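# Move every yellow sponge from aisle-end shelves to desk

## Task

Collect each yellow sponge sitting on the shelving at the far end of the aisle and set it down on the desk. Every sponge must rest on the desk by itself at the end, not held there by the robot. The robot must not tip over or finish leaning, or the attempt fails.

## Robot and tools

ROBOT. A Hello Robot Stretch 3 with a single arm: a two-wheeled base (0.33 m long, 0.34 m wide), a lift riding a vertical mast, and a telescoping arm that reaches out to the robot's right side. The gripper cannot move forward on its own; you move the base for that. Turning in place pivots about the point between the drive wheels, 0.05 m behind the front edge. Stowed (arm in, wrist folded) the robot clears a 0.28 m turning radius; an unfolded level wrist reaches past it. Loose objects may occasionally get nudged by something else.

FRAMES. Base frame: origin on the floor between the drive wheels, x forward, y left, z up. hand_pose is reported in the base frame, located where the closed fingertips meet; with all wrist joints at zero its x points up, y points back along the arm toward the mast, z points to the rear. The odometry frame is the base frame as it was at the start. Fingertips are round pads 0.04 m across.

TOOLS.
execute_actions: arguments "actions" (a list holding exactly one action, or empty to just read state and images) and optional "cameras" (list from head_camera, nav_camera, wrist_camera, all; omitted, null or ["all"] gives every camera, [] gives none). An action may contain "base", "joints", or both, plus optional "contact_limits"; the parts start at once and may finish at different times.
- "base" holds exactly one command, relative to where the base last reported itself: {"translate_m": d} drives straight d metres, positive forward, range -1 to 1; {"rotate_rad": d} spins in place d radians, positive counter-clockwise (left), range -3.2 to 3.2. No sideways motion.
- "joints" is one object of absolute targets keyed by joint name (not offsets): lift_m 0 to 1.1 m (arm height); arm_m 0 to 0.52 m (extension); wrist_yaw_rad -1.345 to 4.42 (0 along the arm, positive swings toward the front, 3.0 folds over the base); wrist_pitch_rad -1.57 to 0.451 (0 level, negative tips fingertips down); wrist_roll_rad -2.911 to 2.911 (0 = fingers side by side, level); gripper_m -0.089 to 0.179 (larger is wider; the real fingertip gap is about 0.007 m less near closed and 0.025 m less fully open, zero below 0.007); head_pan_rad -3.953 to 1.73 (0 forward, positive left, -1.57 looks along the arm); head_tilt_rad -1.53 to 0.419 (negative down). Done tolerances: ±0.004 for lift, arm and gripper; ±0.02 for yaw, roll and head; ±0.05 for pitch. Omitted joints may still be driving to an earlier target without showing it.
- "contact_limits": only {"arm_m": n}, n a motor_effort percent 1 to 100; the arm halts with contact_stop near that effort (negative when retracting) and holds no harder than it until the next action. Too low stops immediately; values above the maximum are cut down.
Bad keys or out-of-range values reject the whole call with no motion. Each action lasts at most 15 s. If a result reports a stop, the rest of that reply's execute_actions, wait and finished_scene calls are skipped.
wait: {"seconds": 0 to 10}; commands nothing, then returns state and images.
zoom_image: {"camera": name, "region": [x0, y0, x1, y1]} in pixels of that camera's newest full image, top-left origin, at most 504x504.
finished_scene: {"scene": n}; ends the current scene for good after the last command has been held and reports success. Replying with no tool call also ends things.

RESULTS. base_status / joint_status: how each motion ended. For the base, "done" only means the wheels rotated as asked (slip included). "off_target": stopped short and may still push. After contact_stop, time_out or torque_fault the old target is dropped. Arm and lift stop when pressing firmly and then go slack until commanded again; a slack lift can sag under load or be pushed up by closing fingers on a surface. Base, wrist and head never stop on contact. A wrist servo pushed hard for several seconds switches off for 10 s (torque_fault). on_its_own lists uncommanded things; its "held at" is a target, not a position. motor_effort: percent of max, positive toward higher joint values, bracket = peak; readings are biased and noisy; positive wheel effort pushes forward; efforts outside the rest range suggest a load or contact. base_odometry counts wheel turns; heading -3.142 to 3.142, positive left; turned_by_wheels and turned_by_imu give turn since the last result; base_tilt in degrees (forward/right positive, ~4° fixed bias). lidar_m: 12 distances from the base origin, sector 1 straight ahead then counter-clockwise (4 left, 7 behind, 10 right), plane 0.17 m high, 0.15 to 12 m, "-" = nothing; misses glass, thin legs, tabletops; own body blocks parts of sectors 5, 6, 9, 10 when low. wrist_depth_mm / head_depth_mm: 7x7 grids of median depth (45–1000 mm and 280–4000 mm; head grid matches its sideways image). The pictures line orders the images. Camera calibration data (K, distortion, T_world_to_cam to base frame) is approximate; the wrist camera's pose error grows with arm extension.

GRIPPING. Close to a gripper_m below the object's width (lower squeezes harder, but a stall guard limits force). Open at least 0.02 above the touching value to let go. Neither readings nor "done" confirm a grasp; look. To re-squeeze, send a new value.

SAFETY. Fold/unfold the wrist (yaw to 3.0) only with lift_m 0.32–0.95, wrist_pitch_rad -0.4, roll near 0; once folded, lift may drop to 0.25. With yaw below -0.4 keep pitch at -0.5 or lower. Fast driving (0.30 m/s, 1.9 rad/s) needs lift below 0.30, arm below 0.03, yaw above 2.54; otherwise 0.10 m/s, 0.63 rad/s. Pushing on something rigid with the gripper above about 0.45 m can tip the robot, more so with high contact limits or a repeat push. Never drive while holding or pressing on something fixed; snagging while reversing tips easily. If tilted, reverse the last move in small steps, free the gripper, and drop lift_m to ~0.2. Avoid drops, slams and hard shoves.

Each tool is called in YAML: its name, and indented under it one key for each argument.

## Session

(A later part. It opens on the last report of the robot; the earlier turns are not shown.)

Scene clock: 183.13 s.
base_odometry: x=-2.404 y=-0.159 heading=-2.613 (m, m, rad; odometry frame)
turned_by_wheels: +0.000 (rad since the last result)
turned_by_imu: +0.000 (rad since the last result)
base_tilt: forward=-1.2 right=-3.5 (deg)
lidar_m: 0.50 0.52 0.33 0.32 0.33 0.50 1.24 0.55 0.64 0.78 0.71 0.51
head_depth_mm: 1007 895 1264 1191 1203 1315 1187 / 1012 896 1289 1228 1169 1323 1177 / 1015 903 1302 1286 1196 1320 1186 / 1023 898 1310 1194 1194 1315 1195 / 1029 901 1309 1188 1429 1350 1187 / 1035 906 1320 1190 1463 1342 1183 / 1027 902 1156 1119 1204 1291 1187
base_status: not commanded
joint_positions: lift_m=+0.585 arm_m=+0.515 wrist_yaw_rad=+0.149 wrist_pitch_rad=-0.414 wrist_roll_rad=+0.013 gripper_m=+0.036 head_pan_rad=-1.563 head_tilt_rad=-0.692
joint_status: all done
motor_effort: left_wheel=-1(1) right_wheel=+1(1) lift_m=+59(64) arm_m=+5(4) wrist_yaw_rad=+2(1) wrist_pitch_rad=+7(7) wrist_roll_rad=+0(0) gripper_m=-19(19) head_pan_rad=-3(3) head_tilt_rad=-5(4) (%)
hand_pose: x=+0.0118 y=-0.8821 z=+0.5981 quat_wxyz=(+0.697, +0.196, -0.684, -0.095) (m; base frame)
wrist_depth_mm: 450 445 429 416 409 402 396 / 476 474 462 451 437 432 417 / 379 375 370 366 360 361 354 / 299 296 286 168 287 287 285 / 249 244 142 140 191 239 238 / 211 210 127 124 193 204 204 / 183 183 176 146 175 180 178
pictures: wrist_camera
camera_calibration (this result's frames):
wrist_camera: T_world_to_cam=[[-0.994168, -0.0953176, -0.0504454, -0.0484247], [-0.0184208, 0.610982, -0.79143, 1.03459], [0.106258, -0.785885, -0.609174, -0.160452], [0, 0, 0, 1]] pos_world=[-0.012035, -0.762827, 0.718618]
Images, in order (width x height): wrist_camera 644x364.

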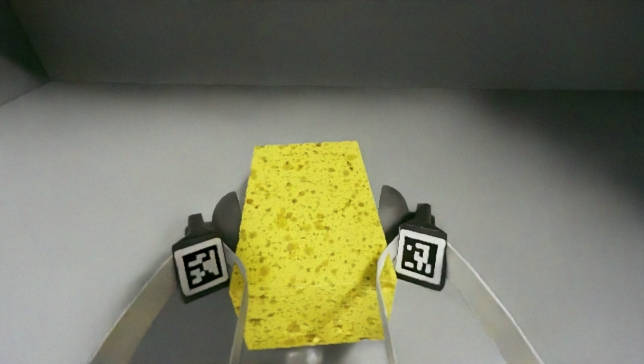

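execute_actions:
  actions:
    - {"joints":{"arm_m":0.26,"wrist_yaw_rad":0.9}}
  cameras: []

execute_actions:
  actions:
    - {"joints":{"arm_m":0,"wrist_yaw_rad":2.6,"lift_m":0.28}}
  cameras: ["wrist_camera"]

execute_actions:
  actions:
    - {"base":{"translate_m":-1.0}}
  cameras: []

execute_actions:
  actions:
    - {"base":{"translate_m":-1.0}}
  cameras: []

execute_actions:
  actions:
    - {"base":{"translate_m":-0.85}}
  cameras: []

execute_actions:
  actions:
    - {"base":{"rotate_rad":-1.45},"joints":{"lift_m":1.02,"wrist_yaw_rad":0,"arm_m":0.08}}

Scene clock: 194.90 s.
base_odometry: x=-2.404 y=-0.159 heading=-2.613 (m, m, rad; odometry frame)
turned_by_wheels: +0.000 (rad since the last result)
turned_by_imu: +0.001 (rad since the last result)
base_tilt: forward=-1.4 right=-3.6 (deg)
lidar_m: 0.50 0.51 0.34 0.32 0.33 0.50 1.24 0.55 0.64 0.78 0.71 0.52
head_depth_mm: 1008 894 1250 1194 1210 1300 1187 / 1018 897 1299 1196 1163 1318 1174 / 1022 894 1296 1189 1175 1317 1193 / 1025 899 1309 1193 1190 1323 1185 / 1030 900 1316 1196 1050 1327 1186 / 1035 902 1321 1201 1434 1345 1190 / 1028 902 1157 1119 1209 1287 1186
base_status: not commanded
joint_positions: lift_m=+0.585 arm_m=+0.260 wrist_yaw_rad=+0.900 wrist_pitch_rad=-0.414 wrist_roll_rad=+0.013 gripper_m=+0.036 head_pan_rad=-1.563 head_tilt_rad=-0.692
joint_status: all done
motor_effort: left_wheel=-1(1) right_wheel=+1(1) lift_m=+60(59) arm_m=-4(7) wrist_yaw_rad=+1(5) wrist_pitch_rad=+7(8) wrist_roll_rad=+0(0) gripper_m=-20(20) head_pan_rad=-2(3) head_tilt_rad=-5(4) (%)
hand_pose: x=+0.1546 y=-0.5452 z=+0.5980 quat_wxyz=(+0.683, +0.433, -0.564, +0.167) (m; base frame)
wrist_depth_mm: 326 376 442 475 610 636 557 / 342 395 471 488 489 483 471 / 360 420 502 549 383 358 352 / 387 446 524 169 901 315 285 / 409 482 142 141 483 485 273 / 436 509 127 124 461 428 416 / 471 611 670 145 588 450 363
pictures: none
No camera images: the call's "cameras" was empty. Leave "cameras" out to get every camera's image.

Scene clock: 198.50 s.
base_odometry: x=-2.404 y=-0.159 heading=-2.613 (m, m, rad; odometry frame)
turned_by_wheels: +0.000 (rad since the last result)
turned_by_imu: +0.001 (rad since the last result)
base_tilt: forward=-1.3 right=-3.5 (deg)
lidar_m: 0.50 0.51 0.34 0.32 0.33 0.50 1.24 0.55 0.64 0.78 0.71 0.52
head_depth_mm: 1011 897 1255 1188 1200 1321 1187 / 1019 899 1288 1192 1172 1307 1181 / 1019 899 1298 1186 1181 1314 1183 / 1026 904 1305 1191 1193 1323 1189 / 1030 904 1307 1194 1426 1346 1196 / 1040 903 1318 1197 1467 1349 1188 / 1031 904 1160 1122 1206 1288 1187
base_status: not commanded
joint_positions: lift_m=+0.280 arm_m=+0.000 wrist_yaw_rad=+2.598 wrist_pitch_rad=-0.415 wrist_roll_rad=+0.013 gripper_m=+0.036 head_pan_rad=-1.563 head_tilt_rad=-0.692
joint_status: all done
motor_effort: left_wheel=-1(1) right_wheel=+1(1) lift_m=+30(51) arm_m=-3(7) wrist_yaw_rad=+2(4) wrist_pitch_rad=+7(8) wrist_roll_rad=+0(0) gripper_m=-20(20) head_pan_rad=-2(3) head_tilt_rad=-4(4) (%)
hand_pose: x=+0.0950 y=+0.0471 z=+0.2938 quat_wxyz=(+0.326, +0.710, -0.047, +0.623) (m; base frame)
wrist_depth_mm: 293 321 772 672 502 429 357 / 299 335 819 728 556 458 375 / 315 360 663 685 604 483 389 / 338 389 435 168 615 507 416 / 362 418 142 140 338 515 423 / 389 415 125 124 450 467 444 / - - 146 144 405 409 405
pictures: wrist_camera
camera_calibration (this result's frames):
wrist_camera: T_world_to_cam=[[0.826068, -0.561313, -0.0503906, -0.0435183], [-0.37622, -0.482673, -0.790876, 0.312883], [0.419607, 0.672275, -0.609899, 0.277366], [0, 0, 0, 1]] pos_world=[0.0372772, -0.0598737, 0.414424]
Images, in order (width x height): wrist_camera 644x364.

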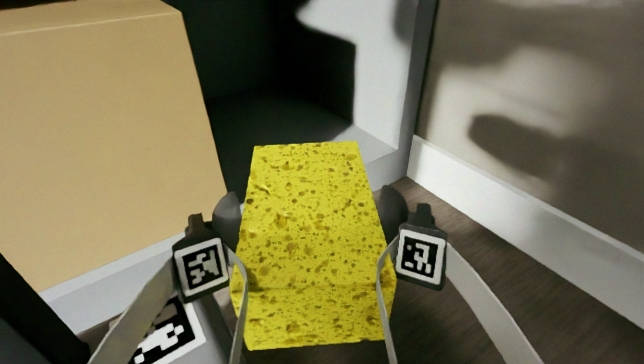

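Scene clock: 203.43 s.
base_odometry: x=-1.540 y=+0.345 heading=-2.613 (m, m, rad; odometry frame)
turned_by_wheels: +0.000 (rad since the last result)
turned_by_imu: +0.002 (rad since the last result)
base_tilt: forward=-1.3 right=-3.7 (deg)
lidar_m: 1.47 0.58 0.33 0.32 0.33 0.45 2.88 0.46 0.47 0.33 0.34 0.47
head_depth_mm: 623 698 619 473 411 546 684 / 627 703 619 473 417 549 681 / 630 704 619 473 416 555 683 / 635 709 620 472 417 560 684 / 638 715 621 474 417 560 695 / 641 718 621 474 420 560 698 / 644 721 621 474 424 563 727
base_status: done
joint_positions: lift_m=+0.280 arm_m=+0.000 wrist_yaw_rad=+2.598 wrist_pitch_rad=-0.415 wrist_roll_rad=+0.013 gripper_m=+0.036 head_pan_rad=-1.563 head_tilt_rad=-0.692
joint_status: not commanded
motor_effort: left_wheel=-1(11) right_wheel=+1(5) lift_m=+30(30) arm_m=-3(4) wrist_yaw_rad=+2(2) wrist_pitch_rad=+7(7) wrist_roll_rad=+0(0) gripper_m=-20(19) head_pan_rad=-3(3) head_tilt_rad=-5(6) (%)
hand_pose: x=+0.0949 y=+0.0471 z=+0.2937 quat_wxyz=(+0.326, +0.710, -0.047, +0.623) (m; base frame)
wrist_depth_mm: 288 316 768 774 564 645 - / 293 334 826 818 600 732 994 / 314 351 424 679 654 765 803 / 333 382 430 169 629 662 656 / 357 411 142 141 338 541 543 / 385 417 126 125 444 474 465 / - - 146 145 401 413 407
pictures: none
No camera images: the call's "cameras" was empty. Leave "cameras" out to get every camera's image.

Scene clock: 208.37 s.
base_odometry: x=-0.677 y=+0.849 heading=-2.613 (m, m, rad; odometry frame)
turned_by_wheels: +0.000 (rad since the last result)
turned_by_imu: +0.002 (rad since the last result)
base_tilt: forward=-1.3 right=-3.6 (deg)
lidar_m: 1.29 0.69 0.87 1.87 1.94 1.92 2.28 1.91 1.95 1.89 0.88 0.70
head_depth_mm: 1583 1743 1978 2019 1639 1380 1179 / 1614 1775 2022 2023 1639 1380 1189 / 1604 1803 2039 2020 1646 1377 1187 / 1606 1805 2048 2021 1638 1375 1187 / 1629 1816 2051 2031 1639 1379 1196 / 1626 1824 2061 2036 1654 1376 1192 / 1645 1834 2077 2038 1645 1390 1183
base_status: done
joint_positions: lift_m=+0.280 arm_m=+0.000 wrist_yaw_rad=+2.598 wrist_pitch_rad=-0.415 wrist_roll_rad=+0.013 gripper_m=+0.036 head_pan_rad=-1.563 head_tilt_rad=-0.692
joint_status: not commanded
motor_effort: left_wheel=-1(11) right_wheel=+1(4) lift_m=+30(30) arm_m=-4(4) wrist_yaw_rad=+2(2) wrist_pitch_rad=+7(8) wrist_roll_rad=+0(0) gripper_m=-20(20) head_pan_rad=-3(2) head_tilt_rad=-5(5) (%)
hand_pose: x=+0.0949 y=+0.0470 z=+0.2937 quat_wxyz=(+0.326, +0.710, -0.047, +0.623) (m; base frame)
wrist_depth_mm: - - - - 698 627 - / - - - - 737 727 953 / 880 860 865 844 761 754 806 / 691 670 648 168 669 653 649 / 567 567 142 140 342 537 541 / 481 484 125 125 445 466 466 / - - 146 145 401 411 408
pictures: none
No camera images: the call's "cameras" was empty. Leave "cameras" out to get every camera's image.

Scene clock: 212.90 s.
base_odometry: x=+0.057 y=+1.278 heading=-2.613 (m, m, rad; odometry frame)
turned_by_wheels: +0.000 (rad since the last result)
turned_by_imu: +0.002 (rad since the last result)
base_tilt: forward=-1.3 right=-3.6 (deg)
lidar_m: 1.50 1.52 1.94 1.87 1.94 1.14 1.44 1.15 1.97 1.88 1.96 1.52
head_depth_mm: 1566 1766 2003 2025 1629 1376 1184 / 1584 1765 2003 2047 1634 1374 1182 / 1591 1776 2010 2016 1642 1376 1189 / 1595 1779 2039 2037 1633 1380 1183 / 1603 1808 2064 2013 1648 1379 1189 / 1629 1843 2079 2013 1650 1374 1189 / 1644 1840 2108 2018 1631 1376 1189
base_status: done
joint_positions: lift_m=+0.280 arm_m=+0.000 wrist_yaw_rad=+2.598 wrist_pitch_rad=-0.416 wrist_roll_rad=+0.013 gripper_m=+0.036 head_pan_rad=-1.563 head_tilt_rad=-0.692
joint_status: not commanded
motor_effort: left_wheel=-1(12) right_wheel=+1(6) lift_m=+30(30) arm_m=-5(4) wrist_yaw_rad=+2(2) wrist_pitch_rad=+8(8) wrist_roll_rad=+0(0) gripper_m=-20(19) head_pan_rad=-1(4) head_tilt_rad=-5(5) (%)
hand_pose: x=+0.0949 y=+0.0470 z=+0.2937 quat_wxyz=(+0.326, +0.710, -0.047, +0.623) (m; base frame)
wrist_depth_mm: - - - - - - - / - - - - - - - / 857 859 861 832 823 819 814 / 680 691 658 168 669 644 651 / 566 566 142 140 337 541 534 / 478 487 125 124 440 460 464 / - - 146 145 402 407 406
pictures: none
No camera images: the call's "cameras" was empty. Leave "cameras" out to get every camera's image.

Scene clock: 220.47 s.
base_odometry: x=+0.057 y=+1.278 heading=+2.220 (m, m, rad; odometry frame)
turned_by_wheels: -1.450 (rad since the last result)
turned_by_imu: -1.439 (rad since the last result)
base_tilt: forward=-1.2 right=-3.5 (deg)
lidar_m: 1.88 2.06 1.50 1.50 1.59 1.88 1.87 1.82 1.15 1.43 1.15 1.90
head_depth_mm: 1168 - - - 1589 1379 1191 / 1197 1125 - - 1552 1378 1179 / 1221 1086 - - 1591 1390 1185 / 1244 1022 755 1828 1633 1383 1187 / 1252 1019 774 1855 1642 1384 1189 / 1281 1024 772 1852 1604 1383 1191 / 1310 1023 814 1407 1602 1357 1194
base_status: done
joint_positions: lift_m=+1.020 arm_m=+0.080 wrist_yaw_rad=+0.001 wrist_pitch_rad=-0.416 wrist_roll_rad=+0.013 gripper_m=+0.036 head_pan_rad=-1.563 head_tilt_rad=-0.692
joint_status: all done
motor_effort: left_wheel=+2(11) right_wheel=-2(8) lift_m=+60(62) arm_m=+4(4) wrist_yaw_rad=+0(3) wrist_pitch_rad=+8(8) wrist_roll_rad=+0(0) gripper_m=-19(20) head_pan_rad=-2(2) head_tilt_rad=-5(4) (%)
hand_pose: x=-0.0214 y=-0.4494 z=+1.0328 quat_wxyz=(+0.688, +0.145, -0.696, -0.147) (m; base frame)
wrist_depth_mm: - 873 832 846 819 804 805 / 574 565 553 549 545 442 528 / 421 420 411 410 402 403 391 / - 904 - 168 - - 752 / - - 142 141 - - 962 / - - 126 125 - - - / - - - 145 - - -
pictures: head_camera (sideways: a quarter turn clockwise sets it upright), nav_camera (sideways: a quarter turn counterclockwise sets it upright), wrist_camera
camera_calibration (this result's frames):
head_camera: T_world_to_cam=[[-0.0436531, 0.627341, -0.777521, 1.03176], [0.997594, 0.0693271, -0.0000725666, 0.00209776], [0.0538577, -0.775653, -0.628858, 0.777089], [0, 0, 0, 1]] pos_world=[0.00109448, -0.0446569, 1.29089]
nav_camera: T_world_to_cam=[[0.019733, -0.649821, 0.759831, -0.946257], [-0.999602, 0.00248897, 0.0280885, 0.0269463], [-0.0201437, -0.760083, -0.649513, 0.804741], [0, 0, 0, 1]] pos_world=[0.0618185, -0.00329439, 1.24093]
wrist_camera: T_world_to_cam=[[-0.997345, 0.0525954, -0.0503739, 0.0480613], [0.072, 0.608139, -0.790559, 1.11337], [-0.0109454, -0.792086, -0.610311, 0.443796], [0, 0, 0, 1]] pos_world=[-0.0273717, -0.328089, 1.15346]
Images, in order (width x height): head_camera 896x504, nav_camera 672x504, wrist_camera 644x364.

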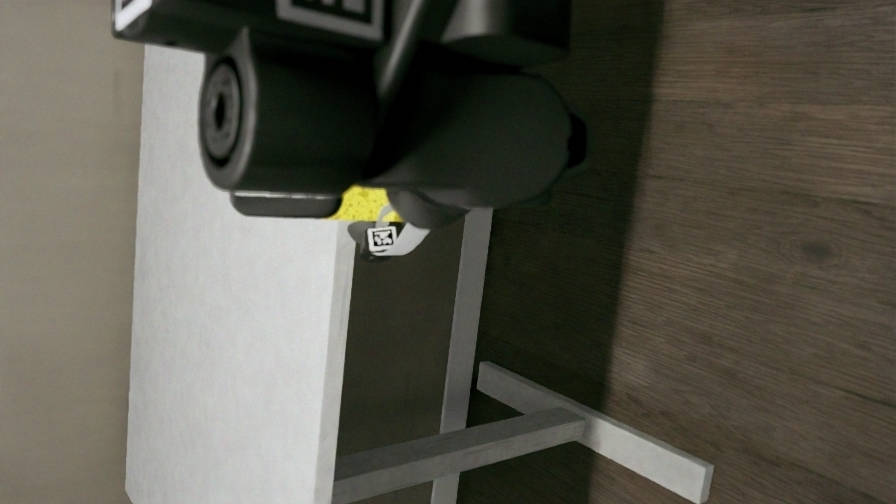

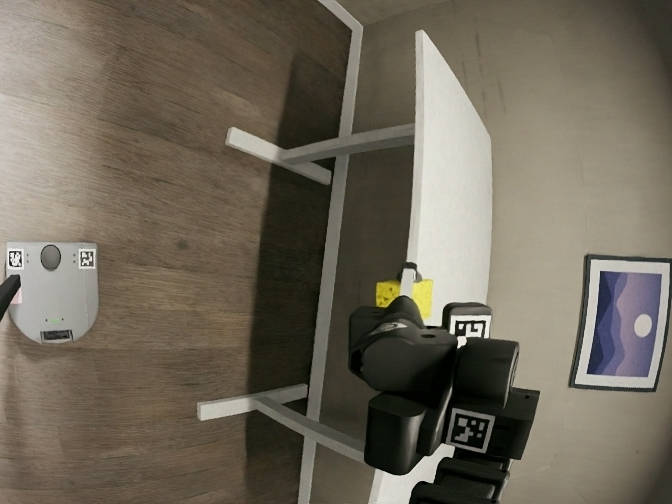

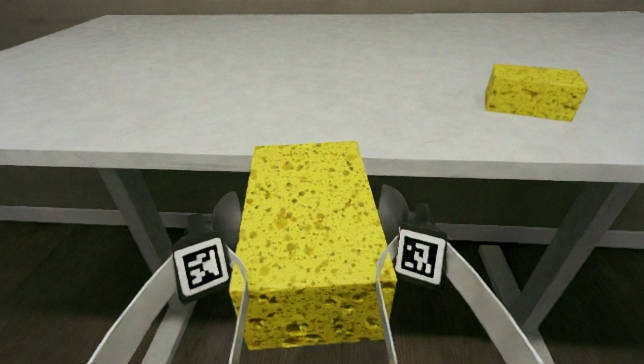

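execute_actions:
  actions:
    - {"joints":{"arm_m":0.43}}
  cameras: []

execute_actions:
  actions:
    - {"joints":{"lift_m":0.974}}
  cameras: []

execute_actions:
  actions:
    - {"joints":{"gripper_m":0.12}}
  cameras: []

execute_actions:
  actions:
    - {"joints":{"lift_m":1.03,"arm_m":0.32}}
  cameras: ["wrist_camera","nav_camera"]

Scene clock: 230.27 s.
base_odometry: x=+0.057 y=+1.278 heading=+2.220 (m, m, rad; odometry frame)
turned_by_wheels: +0.000 (rad since the last result)
turned_by_imu: +0.002 (rad since the last result)
base_tilt: forward=-1.3 right=-3.4 (deg)
lidar_m: 1.88 2.05 1.50 1.49 1.59 1.89 1.87 1.82 1.15 1.44 1.14 1.90
head_depth_mm: - 954 703 1674 1645 1378 1184 / - 904 734 1725 1644 1372 1188 / 1173 730 738 1772 1639 1381 1186 / 1241 1027 772 1830 1635 1382 1187 / 1261 1022 772 1838 1633 1380 1187 / 1279 1022 774 1874 1588 1377 1194 / 1313 1023 815 1404 1596 1351 1191
base_status: not commanded
joint_positions: lift_m=+1.020 arm_m=+0.430 wrist_yaw_rad=+0.001 wrist_pitch_rad=-0.416 wrist_roll_rad=+0.013 gripper_m=+0.036 head_pan_rad=-1.563 head_tilt_rad=-0.692
joint_status: all done
motor_effort: left_wheel=+2(2) right_wheel=-1(2) lift_m=+59(60) arm_m=+4(5) wrist_yaw_rad=+0(1) wrist_pitch_rad=+8(8) wrist_roll_rad=+0(0) gripper_m=-19(19) head_pan_rad=-3(3) head_tilt_rad=-5(5) (%)
hand_pose: x=-0.0214 y=-0.7994 z=+1.0328 quat_wxyz=(+0.688, +0.145, -0.696, -0.147) (m; base frame)
wrist_depth_mm: 732 728 712 692 692 678 675 / 565 569 551 549 539 533 517 / 421 417 409 404 400 396 391 / 329 326 312 168 319 315 315 / 273 270 142 141 202 264 261 / 234 232 126 124 213 225 226 / 202 201 194 145 193 197 197
pictures: none
No camera images: the call's "cameras" was empty. Leave "cameras" out to get every camera's image.

Scene clock: 231.50 s.
base_odometry: x=+0.057 y=+1.278 heading=+2.220 (m, m, rad; odometry frame)
turned_by_wheels: +0.000 (rad since the last result)
turned_by_imu: +0.000 (rad since the last result)
base_tilt: forward=-1.4 right=-3.5 (deg)
lidar_m: 1.88 2.06 1.50 1.50 1.59 1.88 1.87 1.82 1.14 1.44 1.15 1.89
head_depth_mm: 1159 - 700 1678 1639 1379 1185 / 1171 - 736 1715 1646 1374 1188 / 1202 - 700 1751 1641 1382 1189 / 1239 1020 772 1798 1630 1376 1185 / 1258 1020 771 1824 1647 1387 1190 / 1283 1026 772 1843 1604 1378 1187 / 1307 1027 816 1413 1596 1358 1189
base_status: not commanded
joint_positions: lift_m=+0.974 arm_m=+0.430 wrist_yaw_rad=+0.001 wrist_pitch_rad=-0.416 wrist_roll_rad=+0.013 gripper_m=+0.036 head_pan_rad=-1.563 head_tilt_rad=-0.692
joint_status: all done
motor_effort: left_wheel=+2(2) right_wheel=-2(2) lift_m=+30(52) arm_m=+4(5) wrist_yaw_rad=+0(0) wrist_pitch_rad=+8(8) wrist_roll_rad=+0(0) gripper_m=-19(19) head_pan_rad=-2(2) head_tilt_rad=-5(5) (%)
hand_pose: x=-0.0214 y=-0.7994 z=+0.9877 quat_wxyz=(+0.688, +0.145, -0.696, -0.147) (m; base frame)
wrist_depth_mm: 682 677 638 640 627 612 594 / 434 429 429 416 411 411 401 / 322 317 315 311 307 304 302 / 253 251 240 168 247 243 242 / 209 208 142 140 174 203 201 / 179 178 126 125 165 174 172 / 156 155 151 145 149 152 151
pictures: none
No camera images: the call's "cameras" was empty. Leave "cameras" out to get every camera's image.

Scene clock: 232.83 s.
base_odometry: x=+0.057 y=+1.278 heading=+2.220 (m, m, rad; odometry frame)
turned_by_wheels: +0.000 (rad since the last result)
turned_by_imu: +0.000 (rad since the last result)
base_tilt: forward=-1.4 right=-3.5 (deg)
lidar_m: 1.88 2.06 1.50 1.50 1.59 1.89 1.87 1.81 1.14 1.43 1.14 1.90
head_depth_mm: 1165 - 702 1670 1640 1381 1189 / 1163 - 734 1726 1632 1381 1183 / 1197 - 702 1763 1632 1378 1184 / 1232 1021 771 1824 1641 1381 1193 / 1258 1020 776 1836 1648 1384 1187 / 1288 1019 776 1837 1591 1373 1196 / 1317 1027 813 1410 1591 1357 1191
base_status: not commanded
joint_positions: lift_m=+0.974 arm_m=+0.430 wrist_yaw_rad=+0.001 wrist_pitch_rad=-0.416 wrist_roll_rad=+0.013 gripper_m=+0.120 head_pan_rad=-1.563 head_tilt_rad=-0.692
joint_status: all done
motor_effort: left_wheel=+2(2) right_wheel=-2(2) lift_m=+30(29) arm_m=+3(4) wrist_yaw_rad=+0(1) wrist_pitch_rad=+8(8) wrist_roll_rad=+0(0) gripper_m=+1(92) head_pan_rad=-3(2) head_tilt_rad=-5(5) (%)
hand_pose: x=-0.0214 y=-0.7994 z=+0.9877 quat_wxyz=(+0.688, +0.145, -0.696, -0.147) (m; base frame)
wrist_depth_mm: 684 675 659 637 627 604 590 / 436 431 426 416 414 407 401 / 321 314 317 312 309 303 303 / 254 252 241 174 244 243 242 / 209 216 193 144 197 202 201 / 178 - 167 130 165 168 173 / - 155 150 146 153 152 152
pictures: none
No camera images: the call's "cameras" was empty. Leave "cameras" out to get every camera's image.

Scene clock: 234.90 s.
base_odometry: x=+0.057 y=+1.278 heading=+2.220 (m, m, rad; odometry frame)
turned_by_wheels: +0.000 (rad since the last result)
turned_by_imu: +0.000 (rad since the last result)
base_tilt: forward=-1.5 right=-3.5 (deg)
lidar_m: 1.88 2.06 1.50 1.50 1.59 1.89 1.87 1.82 1.14 1.43 1.15 1.90
head_depth_mm: - 957 699 1693 1636 1372 1182 / - - 735 1716 1639 1378 1190 / 1175 - 704 1766 1642 1368 1188 / 1238 1088 771 1819 1639 1379 1187 / 1258 1022 776 1829 1636 1376 1188 / 1284 1021 772 1847 1596 1387 1183 / 1307 1019 814 1410 1595 1357 1181
base_status: not commanded
joint_positions: lift_m=+1.030 arm_m=+0.320 wrist_yaw_rad=+0.001 wrist_pitch_rad=-0.416 wrist_roll_rad=+0.013 gripper_m=+0.120 head_pan_rad=-1.563 head_tilt_rad=-0.692
joint_status: all done
motor_effort: left_wheel=+2(2) right_wheel=-1(2) lift_m=+59(64) arm_m=-3(4) wrist_yaw_rad=+0(0) wrist_pitch_rad=+8(8) wrist_roll_rad=+0(0) gripper_m=+1(0) head_pan_rad=-2(3) head_tilt_rad=-5(4) (%)
hand_pose: x=-0.0214 y=-0.6900 z=+1.0428 quat_wxyz=(+0.688, +0.145, -0.696, -0.147) (m; base frame)
wrist_depth_mm: 850 818 797 781 786 756 758 / 591 587 593 570 565 558 546 / 439 433 432 422 422 413 412 / 348 347 340 265 335 332 318 / 286 293 282 260 277 277 265 / 246 - 241 239 238 231 236 / 219 212 209 210 208 207 207
pictures: nav_camera (sideways: a quarter turn counterclockwise sets it upright), wrist_camera
camera_calibration (this result's frames):
nav_camera: T_world_to_cam=[[0.0197074, -0.649822, 0.759831, -0.946257], [-0.999602, 0.00252829, 0.0280885, 0.0269463], [-0.0201736, -0.760082, -0.649513, 0.804741], [0, 0, 0, 1]] pos_world=[0.0618184, -0.00329656, 1.24093]
wrist_camera: T_world_to_cam=[[-0.997343, 0.0526199, -0.0503738, 0.0612309], [0.0720149, 0.608137, -0.790559, 1.2676], [-0.0109649, -0.792086, -0.610311, 0.259345], [0, 0, 0, 1]] pos_world=[-0.0273742, -0.568673, 1.16348]
Images, in order (width x height): nav_camera 672x504, wrist_camera 644x364.

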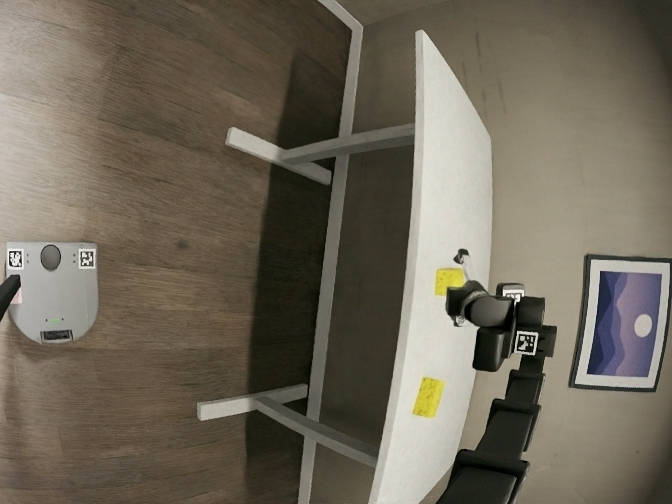

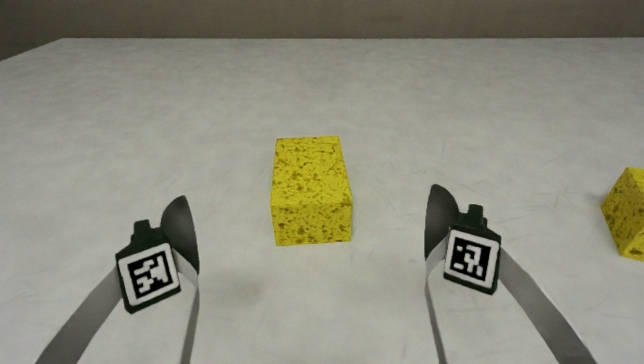

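finished_scene:
  scene: 2

The scene is finished: the task was done.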